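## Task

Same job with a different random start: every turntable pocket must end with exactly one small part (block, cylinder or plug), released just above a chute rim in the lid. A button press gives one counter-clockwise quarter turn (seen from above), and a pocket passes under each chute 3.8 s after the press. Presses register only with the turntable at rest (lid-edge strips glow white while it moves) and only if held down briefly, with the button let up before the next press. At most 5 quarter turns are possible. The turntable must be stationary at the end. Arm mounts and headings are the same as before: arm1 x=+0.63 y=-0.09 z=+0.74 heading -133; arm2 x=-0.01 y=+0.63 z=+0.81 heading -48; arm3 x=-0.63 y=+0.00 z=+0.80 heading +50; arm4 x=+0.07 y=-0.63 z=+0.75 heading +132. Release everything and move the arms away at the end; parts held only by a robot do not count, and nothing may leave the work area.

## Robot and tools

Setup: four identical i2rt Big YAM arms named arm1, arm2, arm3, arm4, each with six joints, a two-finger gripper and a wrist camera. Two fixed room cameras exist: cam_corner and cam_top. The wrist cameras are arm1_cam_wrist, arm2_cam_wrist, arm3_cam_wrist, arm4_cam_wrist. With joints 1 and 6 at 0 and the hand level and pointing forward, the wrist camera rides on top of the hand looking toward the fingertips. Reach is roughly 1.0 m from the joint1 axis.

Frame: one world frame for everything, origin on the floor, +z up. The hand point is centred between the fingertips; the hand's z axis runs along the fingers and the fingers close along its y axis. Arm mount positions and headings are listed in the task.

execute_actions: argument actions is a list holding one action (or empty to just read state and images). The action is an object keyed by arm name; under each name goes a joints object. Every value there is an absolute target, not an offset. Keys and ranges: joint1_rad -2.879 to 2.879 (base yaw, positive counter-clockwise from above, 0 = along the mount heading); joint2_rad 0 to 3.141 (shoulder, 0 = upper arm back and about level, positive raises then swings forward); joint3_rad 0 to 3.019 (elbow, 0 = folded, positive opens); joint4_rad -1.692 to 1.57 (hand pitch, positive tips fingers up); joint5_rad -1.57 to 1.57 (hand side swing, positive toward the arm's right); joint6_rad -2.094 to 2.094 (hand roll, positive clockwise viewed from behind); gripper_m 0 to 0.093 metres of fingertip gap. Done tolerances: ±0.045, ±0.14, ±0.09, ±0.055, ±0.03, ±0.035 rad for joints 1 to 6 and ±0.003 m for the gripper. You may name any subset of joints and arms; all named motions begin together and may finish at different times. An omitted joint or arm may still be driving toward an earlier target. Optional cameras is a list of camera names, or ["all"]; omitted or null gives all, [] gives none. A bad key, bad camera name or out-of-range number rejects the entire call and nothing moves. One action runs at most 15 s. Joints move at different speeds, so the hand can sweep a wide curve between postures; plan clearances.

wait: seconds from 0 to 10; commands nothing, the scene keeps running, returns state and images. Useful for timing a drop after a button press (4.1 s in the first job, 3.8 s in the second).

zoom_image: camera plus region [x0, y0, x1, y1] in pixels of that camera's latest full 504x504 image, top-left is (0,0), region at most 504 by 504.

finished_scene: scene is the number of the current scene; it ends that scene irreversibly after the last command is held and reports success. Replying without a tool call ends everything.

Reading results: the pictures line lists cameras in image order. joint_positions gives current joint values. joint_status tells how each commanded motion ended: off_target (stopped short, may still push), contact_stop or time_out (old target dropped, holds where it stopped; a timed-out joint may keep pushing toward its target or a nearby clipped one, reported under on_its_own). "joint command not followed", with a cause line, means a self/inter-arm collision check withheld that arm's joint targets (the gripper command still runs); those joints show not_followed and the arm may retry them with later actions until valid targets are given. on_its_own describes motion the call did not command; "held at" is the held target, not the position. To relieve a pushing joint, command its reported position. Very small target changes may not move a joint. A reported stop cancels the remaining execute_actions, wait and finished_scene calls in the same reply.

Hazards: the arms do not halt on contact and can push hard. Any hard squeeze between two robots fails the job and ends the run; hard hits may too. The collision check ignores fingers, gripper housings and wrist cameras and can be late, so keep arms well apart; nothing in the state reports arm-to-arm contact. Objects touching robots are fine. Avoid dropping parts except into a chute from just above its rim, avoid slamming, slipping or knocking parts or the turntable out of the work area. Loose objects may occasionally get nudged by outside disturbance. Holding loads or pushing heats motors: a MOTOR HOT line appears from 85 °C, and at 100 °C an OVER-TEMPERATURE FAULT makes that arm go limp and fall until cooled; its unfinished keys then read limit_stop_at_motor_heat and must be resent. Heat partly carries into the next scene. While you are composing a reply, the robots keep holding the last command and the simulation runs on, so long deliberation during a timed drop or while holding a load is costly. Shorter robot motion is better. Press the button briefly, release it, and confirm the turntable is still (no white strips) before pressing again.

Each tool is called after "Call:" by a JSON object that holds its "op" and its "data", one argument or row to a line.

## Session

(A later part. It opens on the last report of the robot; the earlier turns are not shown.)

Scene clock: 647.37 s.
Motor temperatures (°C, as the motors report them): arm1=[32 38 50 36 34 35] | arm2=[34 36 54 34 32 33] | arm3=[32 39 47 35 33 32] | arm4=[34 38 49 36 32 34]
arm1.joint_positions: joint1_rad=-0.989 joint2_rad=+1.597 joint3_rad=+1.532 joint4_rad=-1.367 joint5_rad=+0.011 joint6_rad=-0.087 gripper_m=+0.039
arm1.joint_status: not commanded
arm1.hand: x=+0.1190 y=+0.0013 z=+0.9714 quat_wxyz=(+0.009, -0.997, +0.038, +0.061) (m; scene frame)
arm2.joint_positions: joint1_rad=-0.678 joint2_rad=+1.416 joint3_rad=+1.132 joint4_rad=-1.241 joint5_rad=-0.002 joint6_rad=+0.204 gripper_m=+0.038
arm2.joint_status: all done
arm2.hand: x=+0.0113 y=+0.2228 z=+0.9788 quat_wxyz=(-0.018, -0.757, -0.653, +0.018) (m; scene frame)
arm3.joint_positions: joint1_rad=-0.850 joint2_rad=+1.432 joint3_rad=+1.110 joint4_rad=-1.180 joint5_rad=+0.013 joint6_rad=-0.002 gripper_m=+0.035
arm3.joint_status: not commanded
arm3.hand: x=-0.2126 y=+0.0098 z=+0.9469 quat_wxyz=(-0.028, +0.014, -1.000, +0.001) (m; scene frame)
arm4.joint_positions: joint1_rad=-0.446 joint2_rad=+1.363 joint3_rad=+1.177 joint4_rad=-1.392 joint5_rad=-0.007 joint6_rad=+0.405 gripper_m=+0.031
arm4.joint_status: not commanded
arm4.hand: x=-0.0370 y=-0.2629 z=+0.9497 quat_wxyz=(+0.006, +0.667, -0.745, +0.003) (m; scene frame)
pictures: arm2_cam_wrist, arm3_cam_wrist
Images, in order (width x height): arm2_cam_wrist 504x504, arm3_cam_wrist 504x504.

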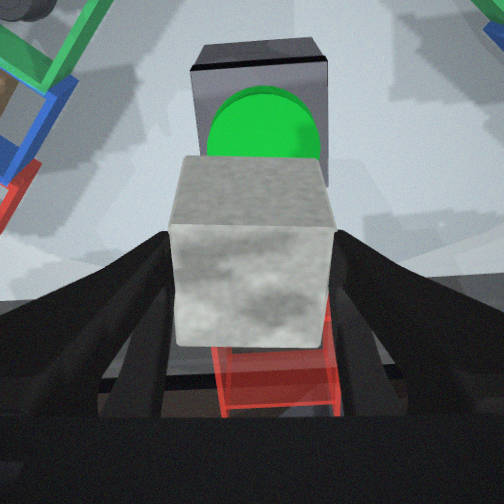

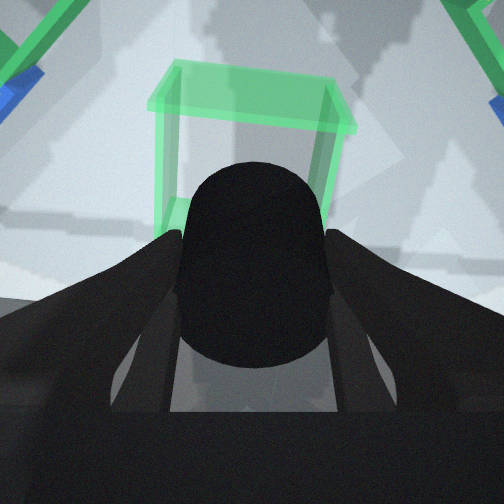

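Call:
{"op": "execute_actions", "data": {
  "actions": [
    {"arm2":{"joints":{"joint2_rad":1.59}}}
  ],
  "cameras": ["cam_top"]
}}

Call:
{"op": "execute_actions", "data": {
  "actions": [
    {"arm2":{"joints":{"joint2_rad":1.3}}}
  ],
  "cameras": []
}}

Call:
{"op": "execute_actions", "data": {
  "actions": [
    {"arm2":{"joints":{"joint1_rad":-0.647,"joint2_rad":1.13,"joint3_rad":0.845,"joint4_rad":-1.311}}}
  ],
  "cameras": []
}}

Call:
{"op": "wait", "data": {
  "seconds": 0.64
}}

Call:
{"op": "execute_actions", "data": {
  "actions": [
    {"arm1":{"joints":{"gripper_m":0.065}},"arm2":{"joints":{"gripper_m":0.065}},"arm3":{"joints":{"gripper_m":0.065}},"arm4":{"joints":{"gripper_m":0.065}}}
  ]
}}

Scene clock: 655.60 s.
Motor temperatures (°C, as the motors report them): arm1=[32 39 50 36 34 35] | arm2=[34 36 54 34 32 33] | arm3=[32 39 47 35 33 32] | arm4=[34 37 49 36 32 34]
arm1.joint_positions: joint1_rad=-0.989 joint2_rad=+1.597 joint3_rad=+1.532 joint4_rad=-1.367 joint5_rad=+0.011 joint6_rad=-0.087 gripper_m=+0.039
arm1.joint_status: not commanded
arm1.hand: x=+0.1190 y=+0.0013 z=+0.9714 quat_wxyz=(+0.009, -0.997, +0.038, +0.061) (m; scene frame)
arm2.joint_positions: joint1_rad=-0.678 joint2_rad=+1.527 joint3_rad=+1.157 joint4_rad=-1.247 joint5_rad=-0.002 joint6_rad=+0.207 gripper_m=+0.038
arm2.joint_status: all done
arm2.hand: x=+0.0117 y=+0.2136 z=+0.9442 quat_wxyz=(+0.018, -0.758, -0.652, -0.011) (m; scene frame)
arm3.joint_positions: joint1_rad=-0.850 joint2_rad=+1.432 joint3_rad=+1.110 joint4_rad=-1.180 joint5_rad=+0.013 joint6_rad=-0.002 gripper_m=+0.035
arm3.joint_status: not commanded
arm3.hand: x=-0.2126 y=+0.0098 z=+0.9469 quat_wxyz=(-0.028, +0.014, -1.000, +0.001) (m; scene frame)
arm4.joint_positions: joint1_rad=-0.446 joint2_rad=+1.363 joint3_rad=+1.177 joint4_rad=-1.392 joint5_rad=-0.007 joint6_rad=+0.405 gripper_m=+0.031
arm4.joint_status: not commanded
arm4.hand: x=-0.0370 y=-0.2629 z=+0.9497 quat_wxyz=(+0.006, +0.667, -0.745, +0.003) (m; scene frame)
pictures: cam_top
Images, in order (width x height): cam_top 504x504.

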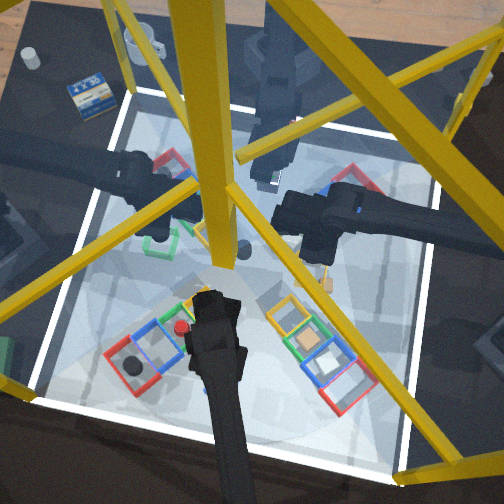

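Scene clock: 656.87 s.
Motor temperatures (°C, as the motors report them): arm1=[32 39 50 36 34 35] | arm2=[34 36 54 34 32 33] | arm3=[32 39 47 35 33 32] | arm4=[34 37 49 36 32 34]
arm1.joint_positions: joint1_rad=-0.989 joint2_rad=+1.597 joint3_rad=+1.532 joint4_rad=-1.367 joint5_rad=+0.011 joint6_rad=-0.087 gripper_m=+0.039
arm1.joint_status: not commanded
arm1.hand: x=+0.1190 y=+0.0013 z=+0.9714 quat_wxyz=(+0.009, -0.997, +0.038, +0.061) (m; scene frame)
arm2.joint_positions: joint1_rad=-0.678 joint2_rad=+1.293 joint3_rad=+1.132 joint4_rad=-1.244 joint5_rad=-0.002 joint6_rad=+0.207 gripper_m=+0.038
arm2.joint_status: all done
arm2.hand: x=+0.0114 y=+0.2306 z=+1.0259 quat_wxyz=(-0.066, -0.755, -0.650, +0.054) (m; scene frame)
arm3.joint_positions: joint1_rad=-0.850 joint2_rad=+1.432 joint3_rad=+1.110 joint4_rad=-1.180 joint5_rad=+0.013 joint6_rad=-0.002 gripper_m=+0.035
arm3.joint_status: not commanded
arm3.hand: x=-0.2126 y=+0.0098 z=+0.9469 quat_wxyz=(-0.028, +0.014, -1.000, +0.001) (m; scene frame)
arm4.joint_positions: joint1_rad=-0.446 joint2_rad=+1.363 joint3_rad=+1.177 joint4_rad=-1.392 joint5_rad=-0.007 joint6_rad=+0.405 gripper_m=+0.031
arm4.joint_status: not commanded
arm4.hand: x=-0.0370 y=-0.2629 z=+0.9497 quat_wxyz=(+0.006, +0.667, -0.745, +0.003) (m; scene frame)
pictures: none
No camera images: the call's "cameras" was empty. Leave "cameras" out to get every camera's image.

Scene clock: 657.90 s.
Motor temperatures (°C, as the motors report them): arm1=[32 39 50 36 34 35] | arm2=[34 36 54 34 32 33] | arm3=[32 39 47 35 33 32] | arm4=[34 37 49 36 32 34]
arm1.joint_positions: joint1_rad=-0.989 joint2_rad=+1.597 joint3_rad=+1.532 joint4_rad=-1.367 joint5_rad=+0.011 joint6_rad=-0.087 gripper_m=+0.039
arm1.joint_status: not commanded
arm1.hand: x=+0.1190 y=+0.0013 z=+0.9714 quat_wxyz=(+0.009, -0.997, +0.038, +0.061) (m; scene frame)
arm2.joint_positions: joint1_rad=-0.650 joint2_rad=+1.126 joint3_rad=+0.840 joint4_rad=-1.304 joint5_rad=-0.002 joint6_rad=+0.207 gripper_m=+0.038
arm2.joint_status: all done
arm2.hand: x=+0.0119 y=+0.3501 z=+0.9634 quat_wxyz=(+0.008, -0.749, -0.663, -0.002) (m; scene frame)
arm3.joint_positions: joint1_rad=-0.850 joint2_rad=+1.432 joint3_rad=+1.110 joint4_rad=-1.180 joint5_rad=+0.013 joint6_rad=-0.002 gripper_m=+0.035
arm3.joint_status: not commanded
arm3.hand: x=-0.2126 y=+0.0098 z=+0.9469 quat_wxyz=(-0.028, +0.014, -1.000, +0.001) (m; scene frame)
arm4.joint_positions: joint1_rad=-0.446 joint2_rad=+1.363 joint3_rad=+1.177 joint4_rad=-1.392 joint5_rad=-0.007 joint6_rad=+0.405 gripper_m=+0.031
arm4.joint_status: not commanded
arm4.hand: x=-0.0370 y=-0.2629 z=+0.9497 quat_wxyz=(+0.006, +0.667, -0.745, +0.003) (m; scene frame)
pictures: none
No camera images: the call's "cameras" was empty. Leave "cameras" out to get every camera's image.

Scene clock: 658.57 s.
Motor temperatures (°C, as the motors report them): arm1=[32 39 50 36 34 35] | arm2=[34 36 54 34 32 33] | arm3=[32 39 47 35 33 32] | arm4=[34 37 49 36 32 34]
arm1.joint_positions: joint1_rad=-0.989 joint2_rad=+1.597 joint3_rad=+1.532 joint4_rad=-1.367 joint5_rad=+0.011 joint6_rad=-0.087 gripper_m=+0.039
arm1.joint_status: not commanded
arm1.hand: x=+0.1190 y=+0.0013 z=+0.9714 quat_wxyz=(+0.009, -0.997, +0.038, +0.061) (m; scene frame)
arm2.joint_positions: joint1_rad=-0.650 joint2_rad=+1.126 joint3_rad=+0.840 joint4_rad=-1.304 joint5_rad=-0.002 joint6_rad=+0.207 gripper_m=+0.038
arm2.joint_status: all done
arm2.hand: x=+0.0119 y=+0.3501 z=+0.9634 quat_wxyz=(+0.008, -0.749, -0.663, -0.002) (m; scene frame)
arm3.joint_positions: joint1_rad=-0.850 joint2_rad=+1.432 joint3_rad=+1.110 joint4_rad=-1.180 joint5_rad=+0.013 joint6_rad=-0.002 gripper_m=+0.035
arm3.joint_status: not commanded
arm3.hand: x=-0.2126 y=+0.0098 z=+0.9469 quat_wxyz=(-0.028, +0.014, -1.000, +0.001) (m; scene frame)
arm4.joint_positions: joint1_rad=-0.446 joint2_rad=+1.363 joint3_rad=+1.177 joint4_rad=-1.392 joint5_rad=-0.007 joint6_rad=+0.405 gripper_m=+0.031
arm4.joint_status: not commanded
arm4.hand: x=-0.0370 y=-0.2629 z=+0.9497 quat_wxyz=(+0.006, +0.667, -0.745, +0.003) (m; scene frame)
wait: 0.67 s; at rest by 0.27 s
pictures: arm1_cam_wrist, arm2_cam_wrist, arm3_cam_wrist, arm4_cam_wrist, cam_corner, cam_top
Images, in order (width x height): arm1_cam_wrist 504x504, arm2_cam_wrist 504x504, arm3_cam_wrist 504x504, arm4_cam_wrist 504x504, cam_corner 504x504, cam_top 504x504.

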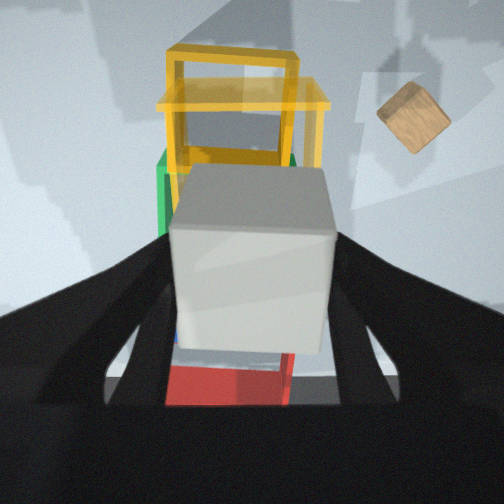

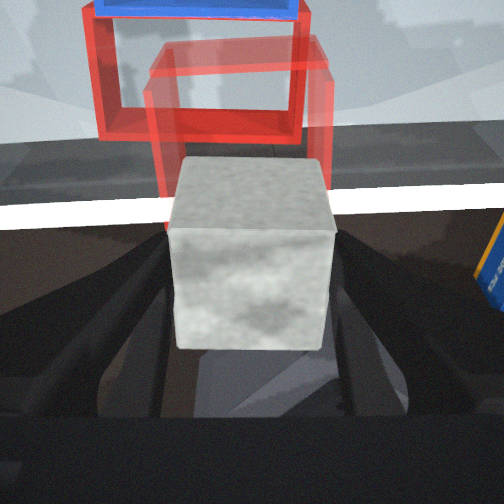

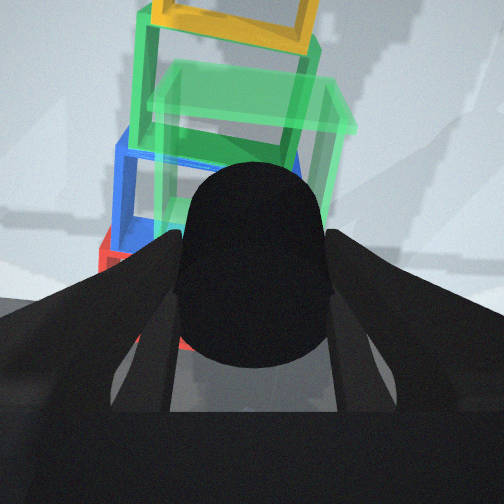

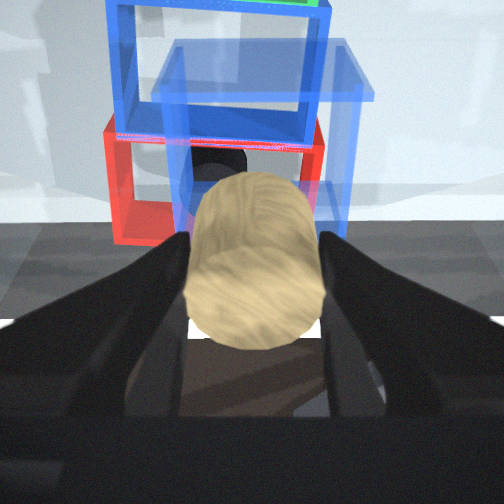

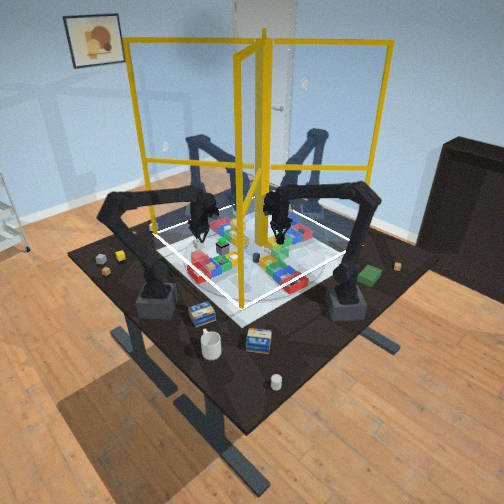

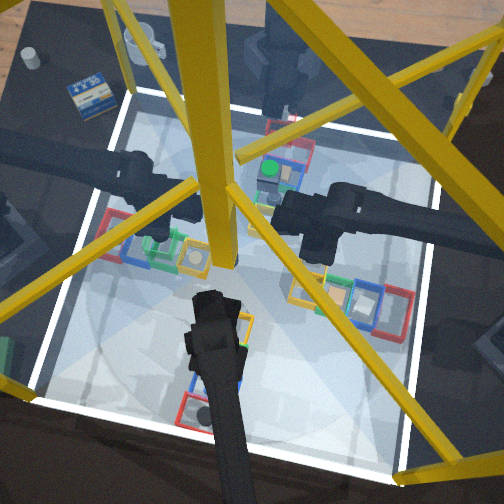

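Scene clock: 659.17 s.
Motor temperatures (°C, as the motors report them): arm1=[32 39 50 36 34 35] | arm2=[34 36 54 34 32 33] | arm3=[32 39 47 35 33 32] | arm4=[34 37 49 36 32 34]
arm1.joint_positions: joint1_rad=-0.989 joint2_rad=+1.597 joint3_rad=+1.532 joint4_rad=-1.367 joint5_rad=+0.011 joint6_rad=-0.087 gripper_m=+0.065
arm1.joint_status: all done
arm1.hand: x=+0.1190 y=+0.0013 z=+0.9714 quat_wxyz=(+0.009, -0.997, +0.038, +0.061) (m; scene frame)
arm2.joint_positions: joint1_rad=-0.650 joint2_rad=+1.126 joint3_rad=+0.840 joint4_rad=-1.304 joint5_rad=-0.002 joint6_rad=+0.207 gripper_m=+0.065
arm2.joint_status: all done
arm2.hand: x=+0.0119 y=+0.3501 z=+0.9634 quat_wxyz=(+0.008, -0.749, -0.663, -0.002) (m; scene frame)
arm3.joint_positions: joint1_rad=-0.850 joint2_rad=+1.432 joint3_rad=+1.110 joint4_rad=-1.180 joint5_rad=+0.013 joint6_rad=-0.002 gripper_m=+0.065
arm3.joint_status: all done
arm3.hand: x=-0.2126 y=+0.0098 z=+0.9469 quat_wxyz=(-0.028, +0.014, -1.000, +0.001) (m; scene frame)
arm4.joint_positions: joint1_rad=-0.446 joint2_rad=+1.363 joint3_rad=+1.177 joint4_rad=-1.392 joint5_rad=-0.007 joint6_rad=+0.406 gripper_m=+0.065
arm4.joint_status: all done
arm4.hand: x=-0.0370 y=-0.2629 z=+0.9497 quat_wxyz=(+0.006, +0.667, -0.745, +0.003) (m; scene frame)
pictures: arm1_cam_wrist, arm2_cam_wrist, arm3_cam_wrist, arm4_cam_wrist, cam_corner, cam_top
Images, in order (width x height): arm1_cam_wrist 504x504, arm2_cam_wrist 504x504, arm3_cam_wrist 504x504, arm4_cam_wrist 504x504, cam_corner 504x504, cam_top 504x504.

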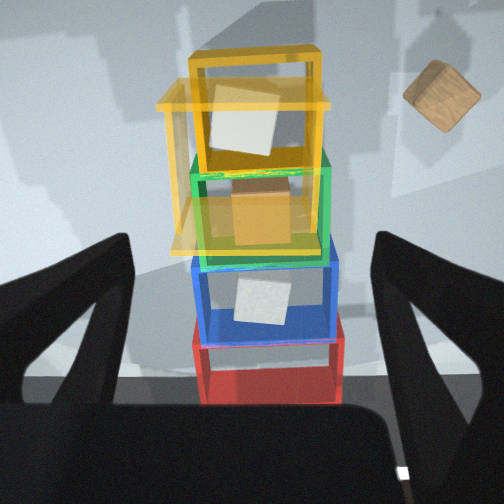

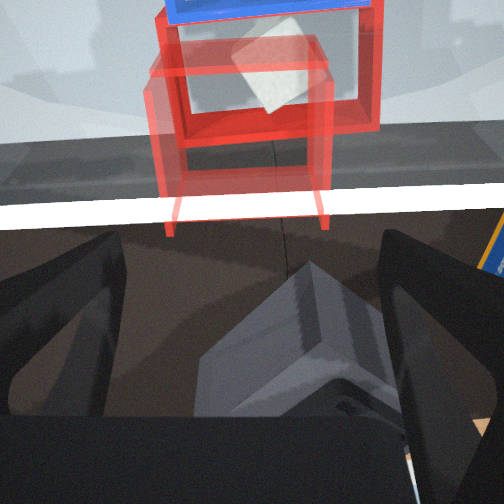

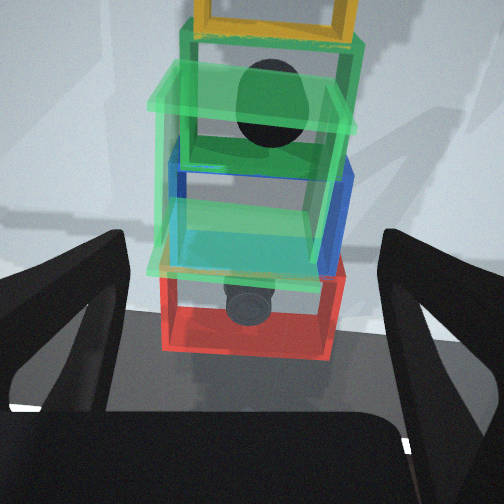

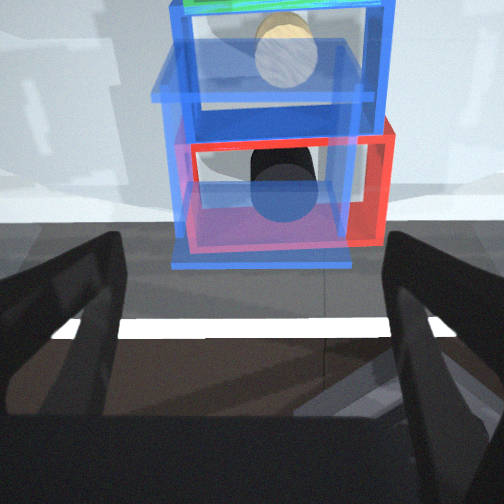

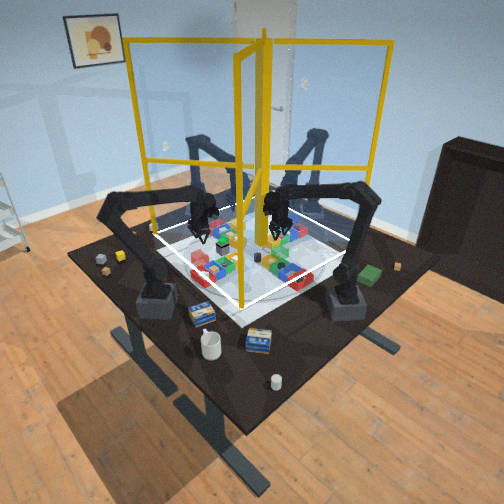

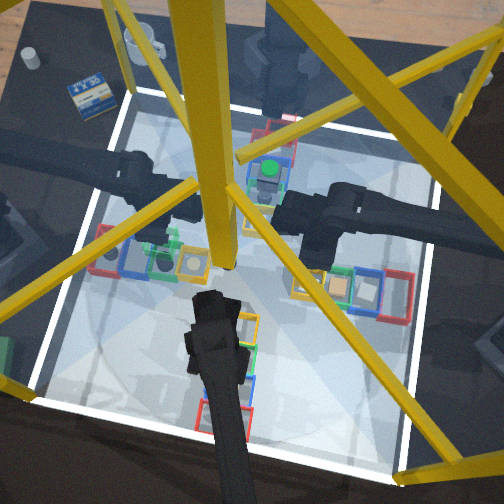

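Call:
{"op": "execute_actions", "data": {
  "actions": [
    {"arm1":{"joints":{"joint2_rad":0.8,"joint3_rad":1.25,"joint4_rad":-1.5}},"arm2":{"joints":{"joint2_rad":0.738,"joint3_rad":1.0,"joint4_rad":-1.45,"joint6_rad":0}},"arm3":{"joints":{"joint2_rad":0.738,"joint3_rad":1.15,"joint4_rad":-1.5}},"arm4":{"joints":{"joint2_rad":0.738,"joint3_rad":1.2,"joint4_rad":-1.5,"joint6_rad":0}}}
  ],
  "cameras": ["cam_top"]
}}

Call:
{"op": "execute_actions", "data": {
  "actions": [
    {"arm1":{"joints":{"joint1_rad":-2.38,"joint2_rad":0.738,"joint3_rad":1.2,"joint6_rad":0}},"arm2":{"joints":{"joint1_rad":0.9,"joint3_rad":1.24,"joint4_rad":-1.5}},"arm4":{"joints":{"joint1_rad":-2.37}}}
  ],
  "cameras": ["arm1_cam_wrist","arm2_cam_wrist","arm4_cam_wrist"]
}}

Scene clock: 687.50 s.
Motor temperatures (°C, as the motors report them): arm1=[32 39 50 36 34 35] | arm2=[34 35 54 34 32 33] | arm3=[32 39 47 35 33 32] | arm4=[34 37 49 36 32 34]
arm1.joint_positions: joint1_rad=-0.989 joint2_rad=+0.792 joint3_rad=+1.263 joint4_rad=-1.484 joint5_rad=+0.011 joint6_rad=-0.087 gripper_m=+0.065
arm1.joint_status: all done
arm1.hand: x=+0.3537 y=-0.0356 z=+1.1485 quat_wxyz=(+0.035, -0.963, +0.038, +0.266) (m; scene frame)
arm2.joint_positions: joint1_rad=-0.650 joint2_rad=+0.736 joint3_rad=+0.979 joint4_rad=-1.440 joint5_rad=-0.002 joint6_rad=+0.010 gripper_m=+0.065
arm2.joint_status: all done
arm2.hand: x=+0.0101 y=+0.3853 z=+1.1134 quat_wxyz=(-0.137, -0.667, -0.721, +0.128) (m; scene frame)
arm3.joint_positions: joint1_rad=-0.850 joint2_rad=+0.729 joint3_rad=+1.110 joint4_rad=-1.487 joint5_rad=+0.013 joint6_rad=-0.002 gripper_m=+0.065
arm3.joint_status: all done
arm3.hand: x=-0.3763 y=+0.0033 z=+1.1563 quat_wxyz=(-0.225, +0.011, -0.974, -0.002) (m; scene frame)
arm4.joint_positions: joint1_rad=-0.446 joint2_rad=+0.731 joint3_rad=+1.177 joint4_rad=-1.494 joint5_rad=-0.007 joint6_rad=+0.015 gripper_m=+0.065
arm4.joint_status: all done
arm4.hand: x=+0.0010 y=-0.3880 z=+1.1368 quat_wxyz=(-0.149, +0.772, -0.581, -0.210) (m; scene frame)
pictures: cam_top
Images, in order (width x height): cam_top 504x504.

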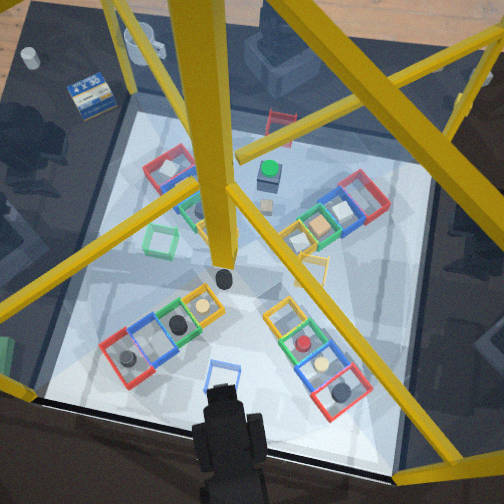

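Scene clock: 689.43 s.
Motor temperatures (°C, as the motors report them): arm1=[32 38 50 36 34 35] | arm2=[34 35 55 34 32 33] | arm3=[32 39 47 35 33 32] | arm4=[34 37 49 36 32 34]
arm1.joint_positions: joint1_rad=-2.376 joint2_rad=+0.743 joint3_rad=+1.210 joint4_rad=-1.484 joint5_rad=+0.011 joint6_rad=-0.007 gripper_m=+0.065
arm1.joint_status: all done
arm1.hand: x=+0.6212 y=+0.1771 z=+1.1373 quat_wxyz=(+0.197, -0.691, +0.671, +0.183) (m; scene frame)
arm2.joint_positions: joint1_rad=+0.896 joint2_rad=+0.736 joint3_rad=+1.213 joint4_rad=-1.490 joint5_rad=-0.003 joint6_rad=+0.008 gripper_m=+0.065
arm2.joint_status: all done
arm2.hand: x=+0.2454 y=+0.6478 z=+1.2142 quat_wxyz=(-0.271, +0.027, -0.962, -0.009) (m; scene frame)
arm3.joint_positions: joint1_rad=-0.850 joint2_rad=+0.729 joint3_rad=+1.110 joint4_rad=-1.487 joint5_rad=+0.013 joint6_rad=-0.002 gripper_m=+0.065
arm3.joint_status: not commanded
arm3.hand: x=-0.3763 y=+0.0033 z=+1.1563 quat_wxyz=(-0.225, +0.011, -0.974, -0.002) (m; scene frame)
arm4.joint_positions: joint1_rad=-2.360 joint2_rad=+0.731 joint3_rad=+1.177 joint4_rad=-1.494 joint5_rad=-0.007 joint6_rad=+0.013 gripper_m=+0.065
arm4.joint_status: all done
arm4.hand: x=+0.3273 y=-0.6411 z=+1.1371 quat_wxyz=(-0.258, -0.029, -0.966, +0.002) (m; scene frame)
pictures: arm1_cam_wrist, arm2_cam_wrist, arm4_cam_wrist
Images, in order (width x height): arm1_cam_wrist 504x504, arm2_cam_wrist 504x504, arm4_cam_wrist 504x504.

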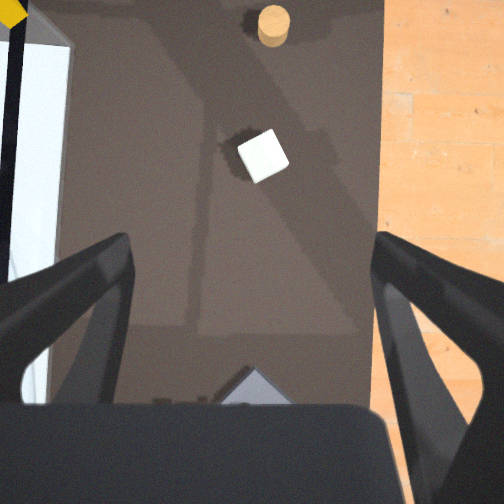

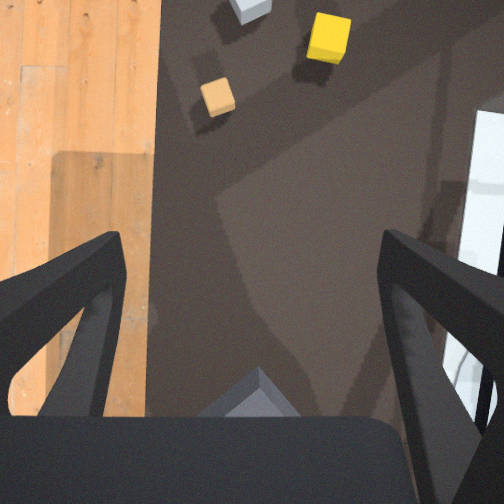

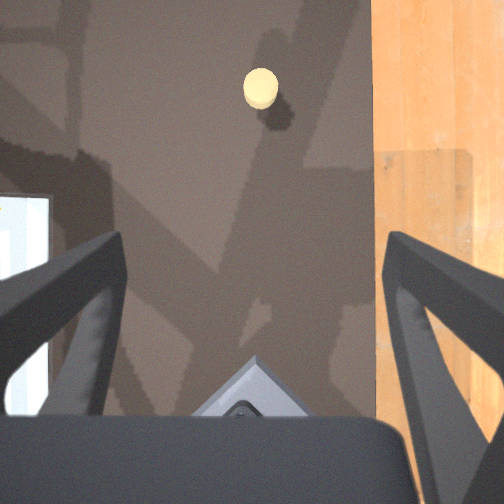

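Call:
{"op": "execute_actions", "data": {
  "actions": [
    {"arm1":{"joints":{"joint1_rad":-2.415,"joint2_rad":1.31,"joint3_rad":0.771,"joint4_rad":-0.76}},"arm2":{"joints":{"joint1_rad":0.703,"joint2_rad":1.78,"joint3_rad":1.181,"joint4_rad":-0.79,"gripper_m":0.075}},"arm4":{"joints":{"joint1_rad":-2.39,"joint2_rad":1.47,"joint3_rad":0.9,"joint4_rad":-0.82}}}
  ],
  "cameras": ["arm1_cam_wrist","arm2_cam_wrist","arm4_cam_wrist"]
}}

Scene clock: 715.30 s.
Motor temperatures (°C, as the motors report them): arm1=[32 37 49 36 34 35] | arm2=[34 34 56 34 32 33] | arm3=[32 38 49 35 33 32] | arm4=[34 36 50 36 32 34]
arm1.joint_positions: joint1_rad=-2.409 joint2_rad=+1.309 joint3_rad=+0.769 joint4_rad=-0.779 joint5_rad=+0.011 joint6_rad=-0.007 gripper_m=+0.065
arm1.joint_status: all done
arm1.hand: x=+0.6356 y=+0.2927 z=+0.8159 quat_wxyz=(+0.095, -0.701, +0.703, +0.076) (m; scene frame)
arm2.joint_positions: joint1_rad=+0.704 joint2_rad=+1.783 joint3_rad=+1.172 joint4_rad=-0.804 joint5_rad=-0.003 joint6_rad=+0.008 gripper_m=+0.075
arm2.joint_status: all done
arm2.hand: x=+0.5014 y=+0.5626 z=+0.8353 quat_wxyz=(-0.075, -0.069, -0.995, +0.006) (m; scene frame)
arm3.joint_positions: joint1_rad=-0.850 joint2_rad=+0.729 joint3_rad=+1.110 joint4_rad=-1.487 joint5_rad=+0.013 joint6_rad=-0.002 gripper_m=+0.065
arm3.joint_status: not commanded
arm3.hand: x=-0.3763 y=+0.0033 z=+1.1563 quat_wxyz=(-0.225, +0.011, -0.974, -0.002) (m; scene frame)
arm4.joint_positions: joint1_rad=-2.377 joint2_rad=+1.466 joint3_rad=+0.899 joint4_rad=-0.834 joint5_rad=-0.007 joint6_rad=+0.013 gripper_m=+0.065
arm4.joint_status: all done
arm4.hand: x=+0.4874 y=-0.6565 z=+0.8185 quat_wxyz=(-0.085, -0.039, -0.996, -0.001) (m; scene frame)
pictures: arm1_cam_wrist, arm2_cam_wrist, arm4_cam_wrist
Images, in order (width x height): arm1_cam_wrist 504x504, arm2_cam_wrist 504x504, arm4_cam_wrist 504x504.

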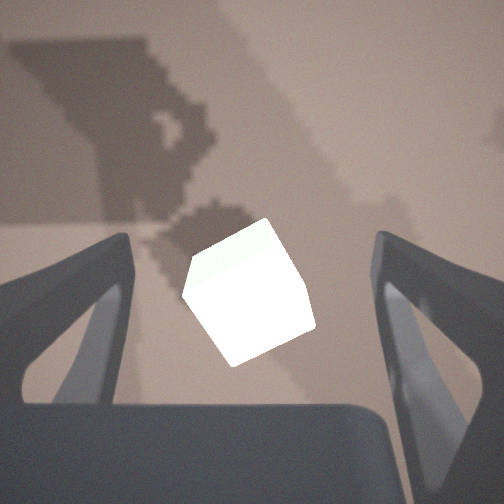

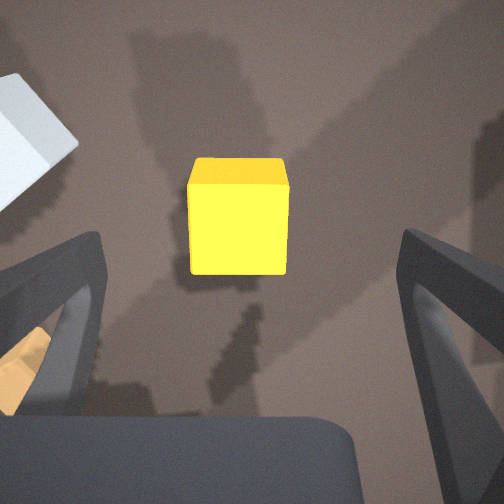

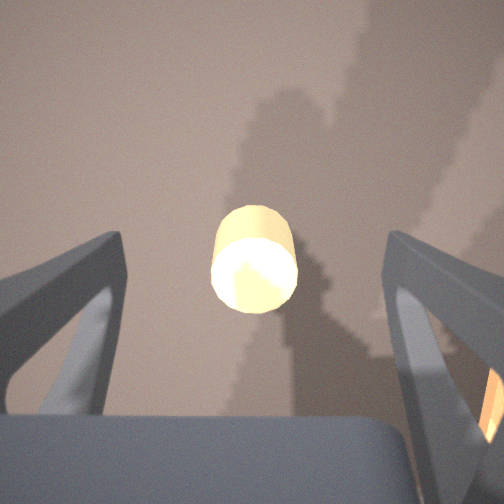

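Call:
{"op": "execute_actions", "data": {
  "actions": [
    {"arm1":{"joints":{"joint4_rad":-0.882,"joint6_rad":-0.505}},"arm2":{"joints":{"joint1_rad":0.715,"joint4_rad":-0.772,"gripper_m":0.06}},"arm4":{"joints":{"joint4_rad":-0.9,"gripper_m":0.06}}}
  ],
  "cameras": []
}}

Call:
{"op": "execute_actions", "data": {
  "actions": [
    {"arm1":{"joints":{"joint2_rad":1.475}},"arm2":{"joints":{"joint2_rad":1.935}},"arm4":{"joints":{"joint2_rad":1.63}}}
  ],
  "cameras": ["arm1_cam_wrist","arm2_cam_wrist","arm4_cam_wrist"]
}}

Scene clock: 732.33 s.
Motor temperatures (°C, as the motors report them): arm1=[32 37 48 36 34 35] | arm2=[34 36 54 35 32 33] | arm3=[32 38 49 35 33 32] | arm4=[34 37 48 36 32 34]
arm1.joint_positions: joint1_rad=-2.409 joint2_rad=+1.309 joint3_rad=+0.769 joint4_rad=-0.866 joint5_rad=+0.011 joint6_rad=-0.496 gripper_m=+0.065
arm1.joint_status: all done
arm1.hand: x=+0.6354 y=+0.2716 z=+0.8117 quat_wxyz=(+0.073, -0.854, +0.515, +0.029) (m; scene frame)
arm2.joint_positions: joint1_rad=+0.708 joint2_rad=+1.783 joint3_rad=+1.172 joint4_rad=-0.786 joint5_rad=-0.003 joint6_rad=+0.008 gripper_m=+0.060
arm2.joint_status: all done
arm2.hand: x=+0.5060 y=+0.5642 z=+0.8360 quat_wxyz=(-0.083, -0.067, -0.994, +0.006) (m; scene frame)
arm3.joint_positions: joint1_rad=-0.850 joint2_rad=+0.729 joint3_rad=+1.110 joint4_rad=-1.487 joint5_rad=+0.013 joint6_rad=-0.002 gripper_m=+0.065
arm3.joint_status: not commanded
arm3.hand: x=-0.3763 y=+0.0033 z=+1.1563 quat_wxyz=(-0.225, +0.011, -0.974, -0.002) (m; scene frame)
arm4.joint_positions: joint1_rad=-2.377 joint2_rad=+1.466 joint3_rad=+0.899 joint4_rad=-0.890 joint5_rad=-0.007 joint6_rad=+0.013 gripper_m=+0.060
arm4.joint_status: all done
arm4.hand: x=+0.4738 y=-0.6556 z=+0.8166 quat_wxyz=(-0.057, -0.039, -0.998, -0.001) (m; scene frame)
pictures: none
No camera images: the call's "cameras" was empty. Leave "cameras" out to get every camera's image.

Scene clock: 733.47 s.
Motor temperatures (°C, as the motors report them): arm1=[32 37 48 36 34 35] | arm2=[34 36 54 35 32 33] | arm3=[32 38 49 35 33 32] | arm4=[34 37 48 36 32 34]
arm1.joint_positions: joint1_rad=-2.409 joint2_rad=+1.475 joint3_rad=+0.769 joint4_rad=-0.867 joint5_rad=+0.011 joint6_rad=-0.497 gripper_m=+0.065
arm1.joint_status: all done
arm1.hand: x=+0.6360 y=+0.2570 z=+0.7574 quat_wxyz=(+0.001, -0.856, +0.516, -0.014) (m; scene frame)
arm2.joint_positions: joint1_rad=+0.708 joint2_rad=+1.939 joint3_rad=+1.172 joint4_rad=-0.782 joint5_rad=-0.003 joint6_rad=+0.008 gripper_m=+0.060
arm2.joint_status: all done
arm2.hand: x=+0.4841 y=+0.5665 z=+0.7593 quat_wxyz=(-0.008, -0.067, -0.998, +0.002) (m; scene frame)
arm3.joint_positions: joint1_rad=-0.850 joint2_rad=+0.729 joint3_rad=+1.110 joint4_rad=-1.487 joint5_rad=+0.013 joint6_rad=-0.002 gripper_m=+0.065
arm3.joint_status: not commanded
arm3.hand: x=-0.3763 y=+0.0033 z=+1.1563 quat_wxyz=(-0.225, +0.011, -0.974, -0.002) (m; scene frame)
arm4.joint_positions: joint1_rad=-2.377 joint2_rad=+1.643 joint3_rad=+0.899 joint4_rad=-0.892 joint5_rad=-0.007 joint6_rad=+0.013 gripper_m=+0.060
arm4.joint_status: all done
arm4.hand: x=+0.4559 y=-0.6545 z=+0.7508 quat_wxyz=(+0.033, -0.040, -0.999, -0.004) (m; scene frame)
pictures: arm1_cam_wrist, arm2_cam_wrist, arm4_cam_wrist
Images, in order (width x height): arm1_cam_wrist 504x504, arm2_cam_wrist 504x504, arm4_cam_wrist 504x504.

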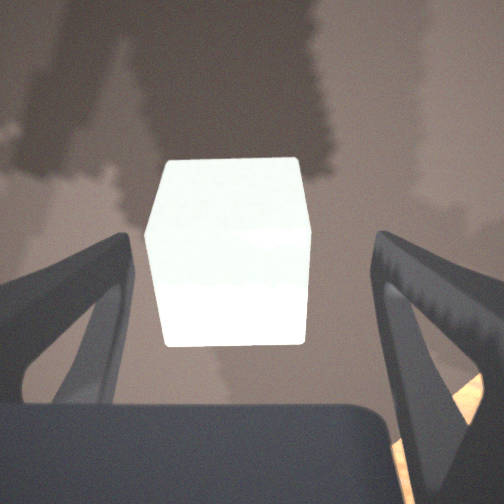

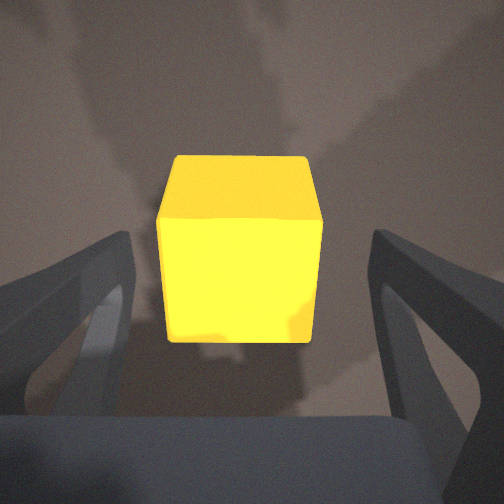

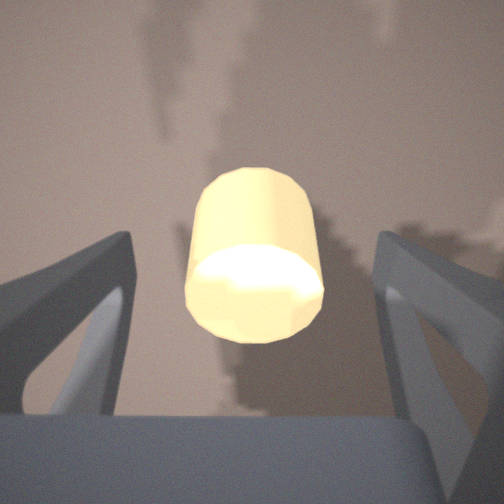

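Call:
{"op": "execute_actions", "data": {
  "actions": [
    {"arm1":{"joints":{"gripper_m":0.015}},"arm2":{"joints":{"gripper_m":0.015}},"arm4":{"joints":{"gripper_m":0.015}}}
  ],
  "cameras": []
}}

Call:
{"op": "execute_actions", "data": {
  "actions": [
    {"arm1":{"joints":{"joint2_rad":1.1}},"arm2":{"joints":{"joint2_rad":1.6}},"arm4":{"joints":{"joint2_rad":1.28}}}
  ],
  "cameras": []
}}

Call:
{"op": "execute_actions", "data": {
  "actions": [
    {"arm1":{"joints":{"joint2_rad":0.738,"joint3_rad":1.207,"joint4_rad":-1.5}},"arm2":{"joints":{"joint2_rad":0.738,"joint3_rad":1.207,"joint4_rad":-1.5}},"arm4":{"joints":{"joint2_rad":0.738,"joint3_rad":1.207,"joint4_rad":-1.5}}}
  ],
  "cameras": []
}}

Call:
{"op": "execute_actions", "data": {
  "actions": [
    {"arm1":{"joints":{"joint1_rad":-0.989,"joint3_rad":1.3,"joint6_rad":-0.075}},"arm2":{"joints":{"joint1_rad":-0.682,"joint6_rad":0.215}},"arm4":{"joints":{"joint1_rad":-0.447,"joint6_rad":0.41}}}
  ],
  "cameras": []
}}

Call:
{"op": "execute_actions", "data": {
  "actions": [
    {"arm1":{"joints":{"joint2_rad":1.59,"joint3_rad":1.54,"joint4_rad":-1.355}},"arm4":{"joints":{"joint2_rad":1.345,"joint3_rad":1.181,"joint4_rad":-1.385}},"arm2":{"joints":{"joint2_rad":1.405,"joint3_rad":1.14,"joint4_rad":-1.228}}}
  ],
  "cameras": ["arm1_cam_wrist","arm2_cam_wrist","arm4_cam_wrist"]
}}

Scene clock: 744.43 s.
Motor temperatures (°C, as the motors report them): arm1=[32 37 48 36 34 35] | arm2=[34 37 53 34 32 33] | arm3=[32 37 50 35 33 32] | arm4=[34 37 47 36 32 34]
arm1.joint_positions: joint1_rad=-2.409 joint2_rad=+1.475 joint3_rad=+0.769 joint4_rad=-0.867 joint5_rad=+0.010 joint6_rad=-0.497 gripper_m=+0.039
arm1.joint_status: gripper_m off_target (ended at +0.039, target +0.015)
arm1.hand: x=+0.6358 y=+0.2569 z=+0.7573 quat_wxyz=(+0.000, -0.856, +0.516, -0.013) (m; scene frame)
arm2.joint_positions: joint1_rad=+0.708 joint2_rad=+1.939 joint3_rad=+1.172 joint4_rad=-0.782 joint5_rad=-0.003 joint6_rad=+0.008 gripper_m=+0.037
arm2.joint_status: gripper_m off_target (ended at +0.037, target +0.015)
arm2.hand: x=+0.4841 y=+0.5665 z=+0.7593 quat_wxyz=(-0.008, -0.067, -0.998, +0.002) (m; scene frame)
arm3.joint_positions: joint1_rad=-0.850 joint2_rad=+0.729 joint3_rad=+1.110 joint4_rad=-1.487 joint5_rad=+0.013 joint6_rad=-0.002 gripper_m=+0.065
arm3.joint_status: not commanded
arm3.hand: x=-0.3763 y=+0.0033 z=+1.1563 quat_wxyz=(-0.225, +0.011, -0.974, -0.002) (m; scene frame)
arm4.joint_positions: joint1_rad=-2.377 joint2_rad=+1.643 joint3_rad=+0.899 joint4_rad=-0.892 joint5_rad=-0.007 joint6_rad=+0.013 gripper_m=+0.030
arm4.joint_status: gripper_m off_target (ended at +0.030, target +0.015)
arm4.hand: x=+0.4559 y=-0.6545 z=+0.7508 quat_wxyz=(+0.033, -0.040, -0.999, -0.004) (m; scene frame)
pictures: none
No camera images: the call's "cameras" was empty. Leave "cameras" out to get every camera's image.

Scene clock: 745.73 s.
Motor temperatures (°C, as the motors report them): arm1=[32 37 48 36 34 35] | arm2=[34 37 53 34 32 33] | arm3=[32 37 50 35 33 32] | arm4=[34 37 47 36 32 34]
arm1.joint_positions: joint1_rad=-2.409 joint2_rad=+1.086 joint3_rad=+0.769 joint4_rad=-0.868 joint5_rad=+0.010 joint6_rad=-0.497 gripper_m=+0.039
arm1.joint_status: all done
arm1.hand: x=+0.6343 y=+0.2760 z=+0.8869 quat_wxyz=(+0.167, -0.842, +0.507, +0.084) (m; scene frame)
arm2.joint_positions: joint1_rad=+0.708 joint2_rad=+1.595 joint3_rad=+1.172 joint4_rad=-0.782 joint5_rad=-0.003 joint6_rad=+0.008 gripper_m=+0.037
arm2.joint_status: all done
arm2.hand: x=+0.5184 y=+0.5632 z=+0.9315 quat_wxyz=(-0.178, -0.065, -0.982, +0.012) (m; scene frame)
arm3.joint_positions: joint1_rad=-0.850 joint2_rad=+0.729 joint3_rad=+1.110 joint4_rad=-1.487 joint5_rad=+0.013 joint6_rad=-0.002 gripper_m=+0.065
arm3.joint_status: not commanded
arm3.hand: x=-0.3763 y=+0.0033 z=+1.1563 quat_wxyz=(-0.225, +0.011, -0.974, -0.002) (m; scene frame)
arm4.joint_positions: joint1_rad=-2.377 joint2_rad=+1.268 joint3_rad=+0.899 joint4_rad=-0.892 joint5_rad=-0.007 joint6_rad=+0.013 gripper_m=+0.030
arm4.joint_status: all done
arm4.hand: x=+0.4789 y=-0.6558 z=+0.8919 quat_wxyz=(-0.154, -0.038, -0.987, +0.001) (m; scene frame)
pictures: none
No camera images: the call's "cameras" was empty. Leave "cameras" out to get every camera's image.

Scene clock: 747.30 s.
Motor temperatures (°C, as the motors report them): arm1=[32 37 48 36 34 35] | arm2=[34 37 53 34 32 33] | arm3=[32 37 50 35 33 32] | arm4=[34 37 48 36 32 34]
arm1.joint_positions: joint1_rad=-2.409 joint2_rad=+0.741 joint3_rad=+1.193 joint4_rad=-1.484 joint5_rad=+0.010 joint6_rad=-0.497 gripper_m=+0.039
arm1.joint_status: all done
arm1.hand: x=+0.6298 y=+0.1759 z=+1.1298 quat_wxyz=(+0.231, -0.827, +0.498, +0.122) (m; scene frame)
arm2.joint_positions: joint1_rad=+0.708 joint2_rad=+0.734 joint3_rad=+1.184 joint4_rad=-1.490 joint5_rad=-0.003 joint6_rad=+0.008 gripper_m=+0.037
arm2.joint_status: all done
arm2.hand: x=+0.2420 y=+0.5999 z=+1.2009 quat_wxyz=(-0.258, -0.064, -0.964, +0.017) (m; scene frame)
arm3.joint_positions: joint1_rad=-0.850 joint2_rad=+0.729 joint3_rad=+1.110 joint4_rad=-1.487 joint5_rad=+0.013 joint6_rad=-0.002 gripper_m=+0.065
arm3.joint_status: not commanded
arm3.hand: x=-0.3763 y=+0.0033 z=+1.1563 quat_wxyz=(-0.225, +0.011, -0.974, -0.002) (m; scene frame)
arm4.joint_positions: joint1_rad=-2.377 joint2_rad=+0.739 joint3_rad=+1.190 joint4_rad=-1.492 joint5_rad=-0.007 joint6_rad=+0.013 gripper_m=+0.030
arm4.joint_status: all done
arm4.hand: x=+0.3303 y=-0.6455 z=+1.1417 quat_wxyz=(-0.261, -0.037, -0.965, +0.004) (m; scene frame)
pictures: none
No camera images: the call's "cameras" was empty. Leave "cameras" out to get every camera's image.

Scene clock: 749.27 s.
Motor temperatures (°C, as the motors report them): arm1=[32 37 49 36 34 35] | arm2=[34 37 54 34 32 33] | arm3=[32 37 50 35 33 32] | arm4=[34 37 48 36 32 34]
arm1.joint_positions: joint1_rad=-0.994 joint2_rad=+0.741 joint3_rad=+1.253 joint4_rad=-1.486 joint5_rad=+0.009 joint6_rad=-0.084 gripper_m=+0.039
arm1.joint_status: all done
arm1.hand: x=+0.3687 y=-0.0370 z=+1.1566 quat_wxyz=(+0.036, -0.957, +0.042, +0.284) (m; scene frame)
arm2.joint_positions: joint1_rad=-0.678 joint2_rad=+0.736 joint3_rad=+1.184 joint4_rad=-1.490 joint5_rad=-0.001 joint6_rad=+0.205 gripper_m=+0.037
arm2.joint_status: all done
arm2.hand: x=+0.0041 y=+0.3772 z=+1.2034 quat_wxyz=(-0.207, -0.730, -0.631, +0.163) (m; scene frame)
arm3.joint_positions: joint1_rad=-0.850 joint2_rad=+0.729 joint3_rad=+1.110 joint4_rad=-1.487 joint5_rad=+0.013 joint6_rad=-0.002 gripper_m=+0.065
arm3.joint_status: not commanded
arm3.hand: x=-0.3763 y=+0.0033 z=+1.1563 quat_wxyz=(-0.225, +0.011, -0.974, -0.002) (m; scene frame)
arm4.joint_positions: joint1_rad=-0.457 joint2_rad=+0.739 joint3_rad=+1.190 joint4_rad=-1.492 joint5_rad=-0.007 joint6_rad=+0.395 gripper_m=+0.030
arm4.joint_status: all done
arm4.hand: x=+0.0028 y=-0.3840 z=+1.1414 quat_wxyz=(-0.109, +0.644, -0.719, -0.237) (m; scene frame)
pictures: none
No camera images: the call's "cameras" was empty. Leave "cameras" out to get every camera's image.

Scene clock: 750.87 s.
Motor temperatures (°C, as the motors report them): arm1=[32 37 49 36 34 35] | arm2=[34 37 54 34 32 33] | arm3=[32 37 50 35 33 32] | arm4=[34 37 48 36 32 34]
arm1.joint_positions: joint1_rad=-0.994 joint2_rad=+1.602 joint3_rad=+1.529 joint4_rad=-1.368 joint5_rad=+0.009 joint6_rad=-0.084 gripper_m=+0.039
arm1.joint_status: all done
arm1.hand: x=+0.1199 y=+0.0034 z=+0.9682 quat_wxyz=(+0.008, -0.997, +0.042, +0.057) (m; scene frame)
arm2.joint_positions: joint1_rad=-0.678 joint2_rad=+1.413 joint3_rad=+1.129 joint4_rad=-1.238 joint5_rad=-0.001 joint6_rad=+0.205 gripper_m=+0.037
arm2.joint_status: all done
arm2.hand: x=+0.0112 y=+0.2235 z=+0.9787 quat_wxyz=(-0.019, -0.757, -0.653, +0.019) (m; scene frame)
arm3.joint_positions: joint1_rad=-0.850 joint2_rad=+0.729 joint3_rad=+1.110 joint4_rad=-1.487 joint5_rad=+0.013 joint6_rad=-0.002 gripper_m=+0.065
arm3.joint_status: not commanded
arm3.hand: x=-0.3763 y=+0.0033 z=+1.1563 quat_wxyz=(-0.225, +0.011, -0.974, -0.002) (m; scene frame)
arm4.joint_positions: joint1_rad=-0.457 joint2_rad=+1.363 joint3_rad=+1.177 joint4_rad=-1.392 joint5_rad=-0.007 joint6_rad=+0.395 gripper_m=+0.030
arm4.joint_status: all done
arm4.hand: x=-0.0330 y=-0.2615 z=+0.9499 quat_wxyz=(+0.006, +0.666, -0.746, +0.002) (m; scene frame)
pictures: arm1_cam_wrist, arm2_cam_wrist, arm4_cam_wrist
Images, in order (width x height): arm1_cam_wrist 504x504, arm2_cam_wrist 504x504, arm4_cam_wrist 504x504.

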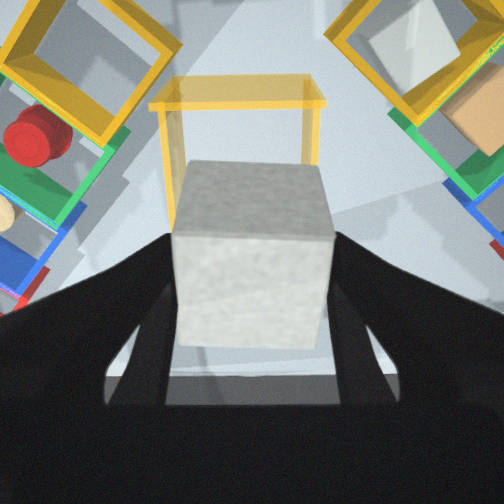

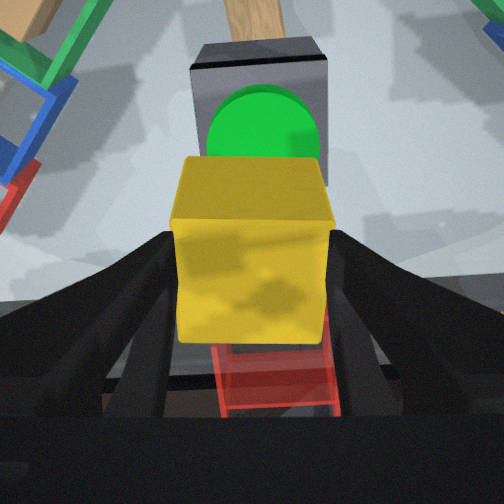

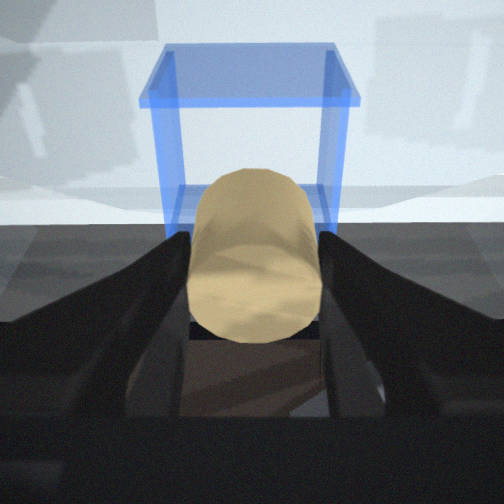

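Call:
{"op": "execute_actions", "data": {
  "actions": [
    {"arm1":{"joints":{"joint1_rad":-0.978}}}
  ],
  "cameras": ["arm1_cam_wrist"]
}}

Scene clock: 759.03 s.
Motor temperatures (°C, as the motors report them): arm1=[32 38 50 36 34 35] | arm2=[34 36 54 34 32 33] | arm3=[32 37 50 35 33 32] | arm4=[34 37 48 36 32 34]
arm1.joint_positions: joint1_rad=-0.985 joint2_rad=+1.602 joint3_rad=+1.529 joint4_rad=-1.368 joint5_rad=+0.009 joint6_rad=-0.083 gripper_m=+0.039
arm1.joint_status: all done
arm1.hand: x=+0.1191 y=-0.0011 z=+0.9683 quat_wxyz=(+0.007, -0.998, +0.038, +0.057) (m; scene frame)
arm2.joint_positions: joint1_rad=-0.678 joint2_rad=+1.413 joint3_rad=+1.129 joint4_rad=-1.238 joint5_rad=-0.001 joint6_rad=+0.205 gripper_m=+0.037
arm2.joint_status: not commanded
arm2.hand: x=+0.0112 y=+0.2235 z=+0.9787 quat_wxyz=(-0.019, -0.757, -0.653, +0.019) (m; scene frame)
arm3.joint_positions: joint1_rad=-0.850 joint2_rad=+0.729 joint3_rad=+1.110 joint4_rad=-1.487 joint5_rad=+0.013 joint6_rad=-0.002 gripper_m=+0.065
arm3.joint_status: not commanded
arm3.hand: x=-0.3763 y=+0.0033 z=+1.1563 quat_wxyz=(-0.225, +0.011, -0.974, -0.002) (m; scene frame)
arm4.joint_positions: joint1_rad=-0.457 joint2_rad=+1.363 joint3_rad=+1.177 joint4_rad=-1.392 joint5_rad=-0.007 joint6_rad=+0.395 gripper_m=+0.030
arm4.joint_status: not commanded
arm4.hand: x=-0.0330 y=-0.2615 z=+0.9499 quat_wxyz=(+0.006, +0.666, -0.746, +0.002) (m; scene frame)
pictures: arm1_cam_wrist
Images, in order (width x height): arm1_cam_wrist 504x504.

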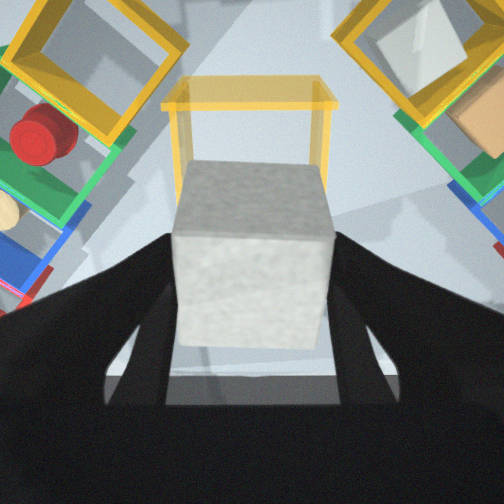

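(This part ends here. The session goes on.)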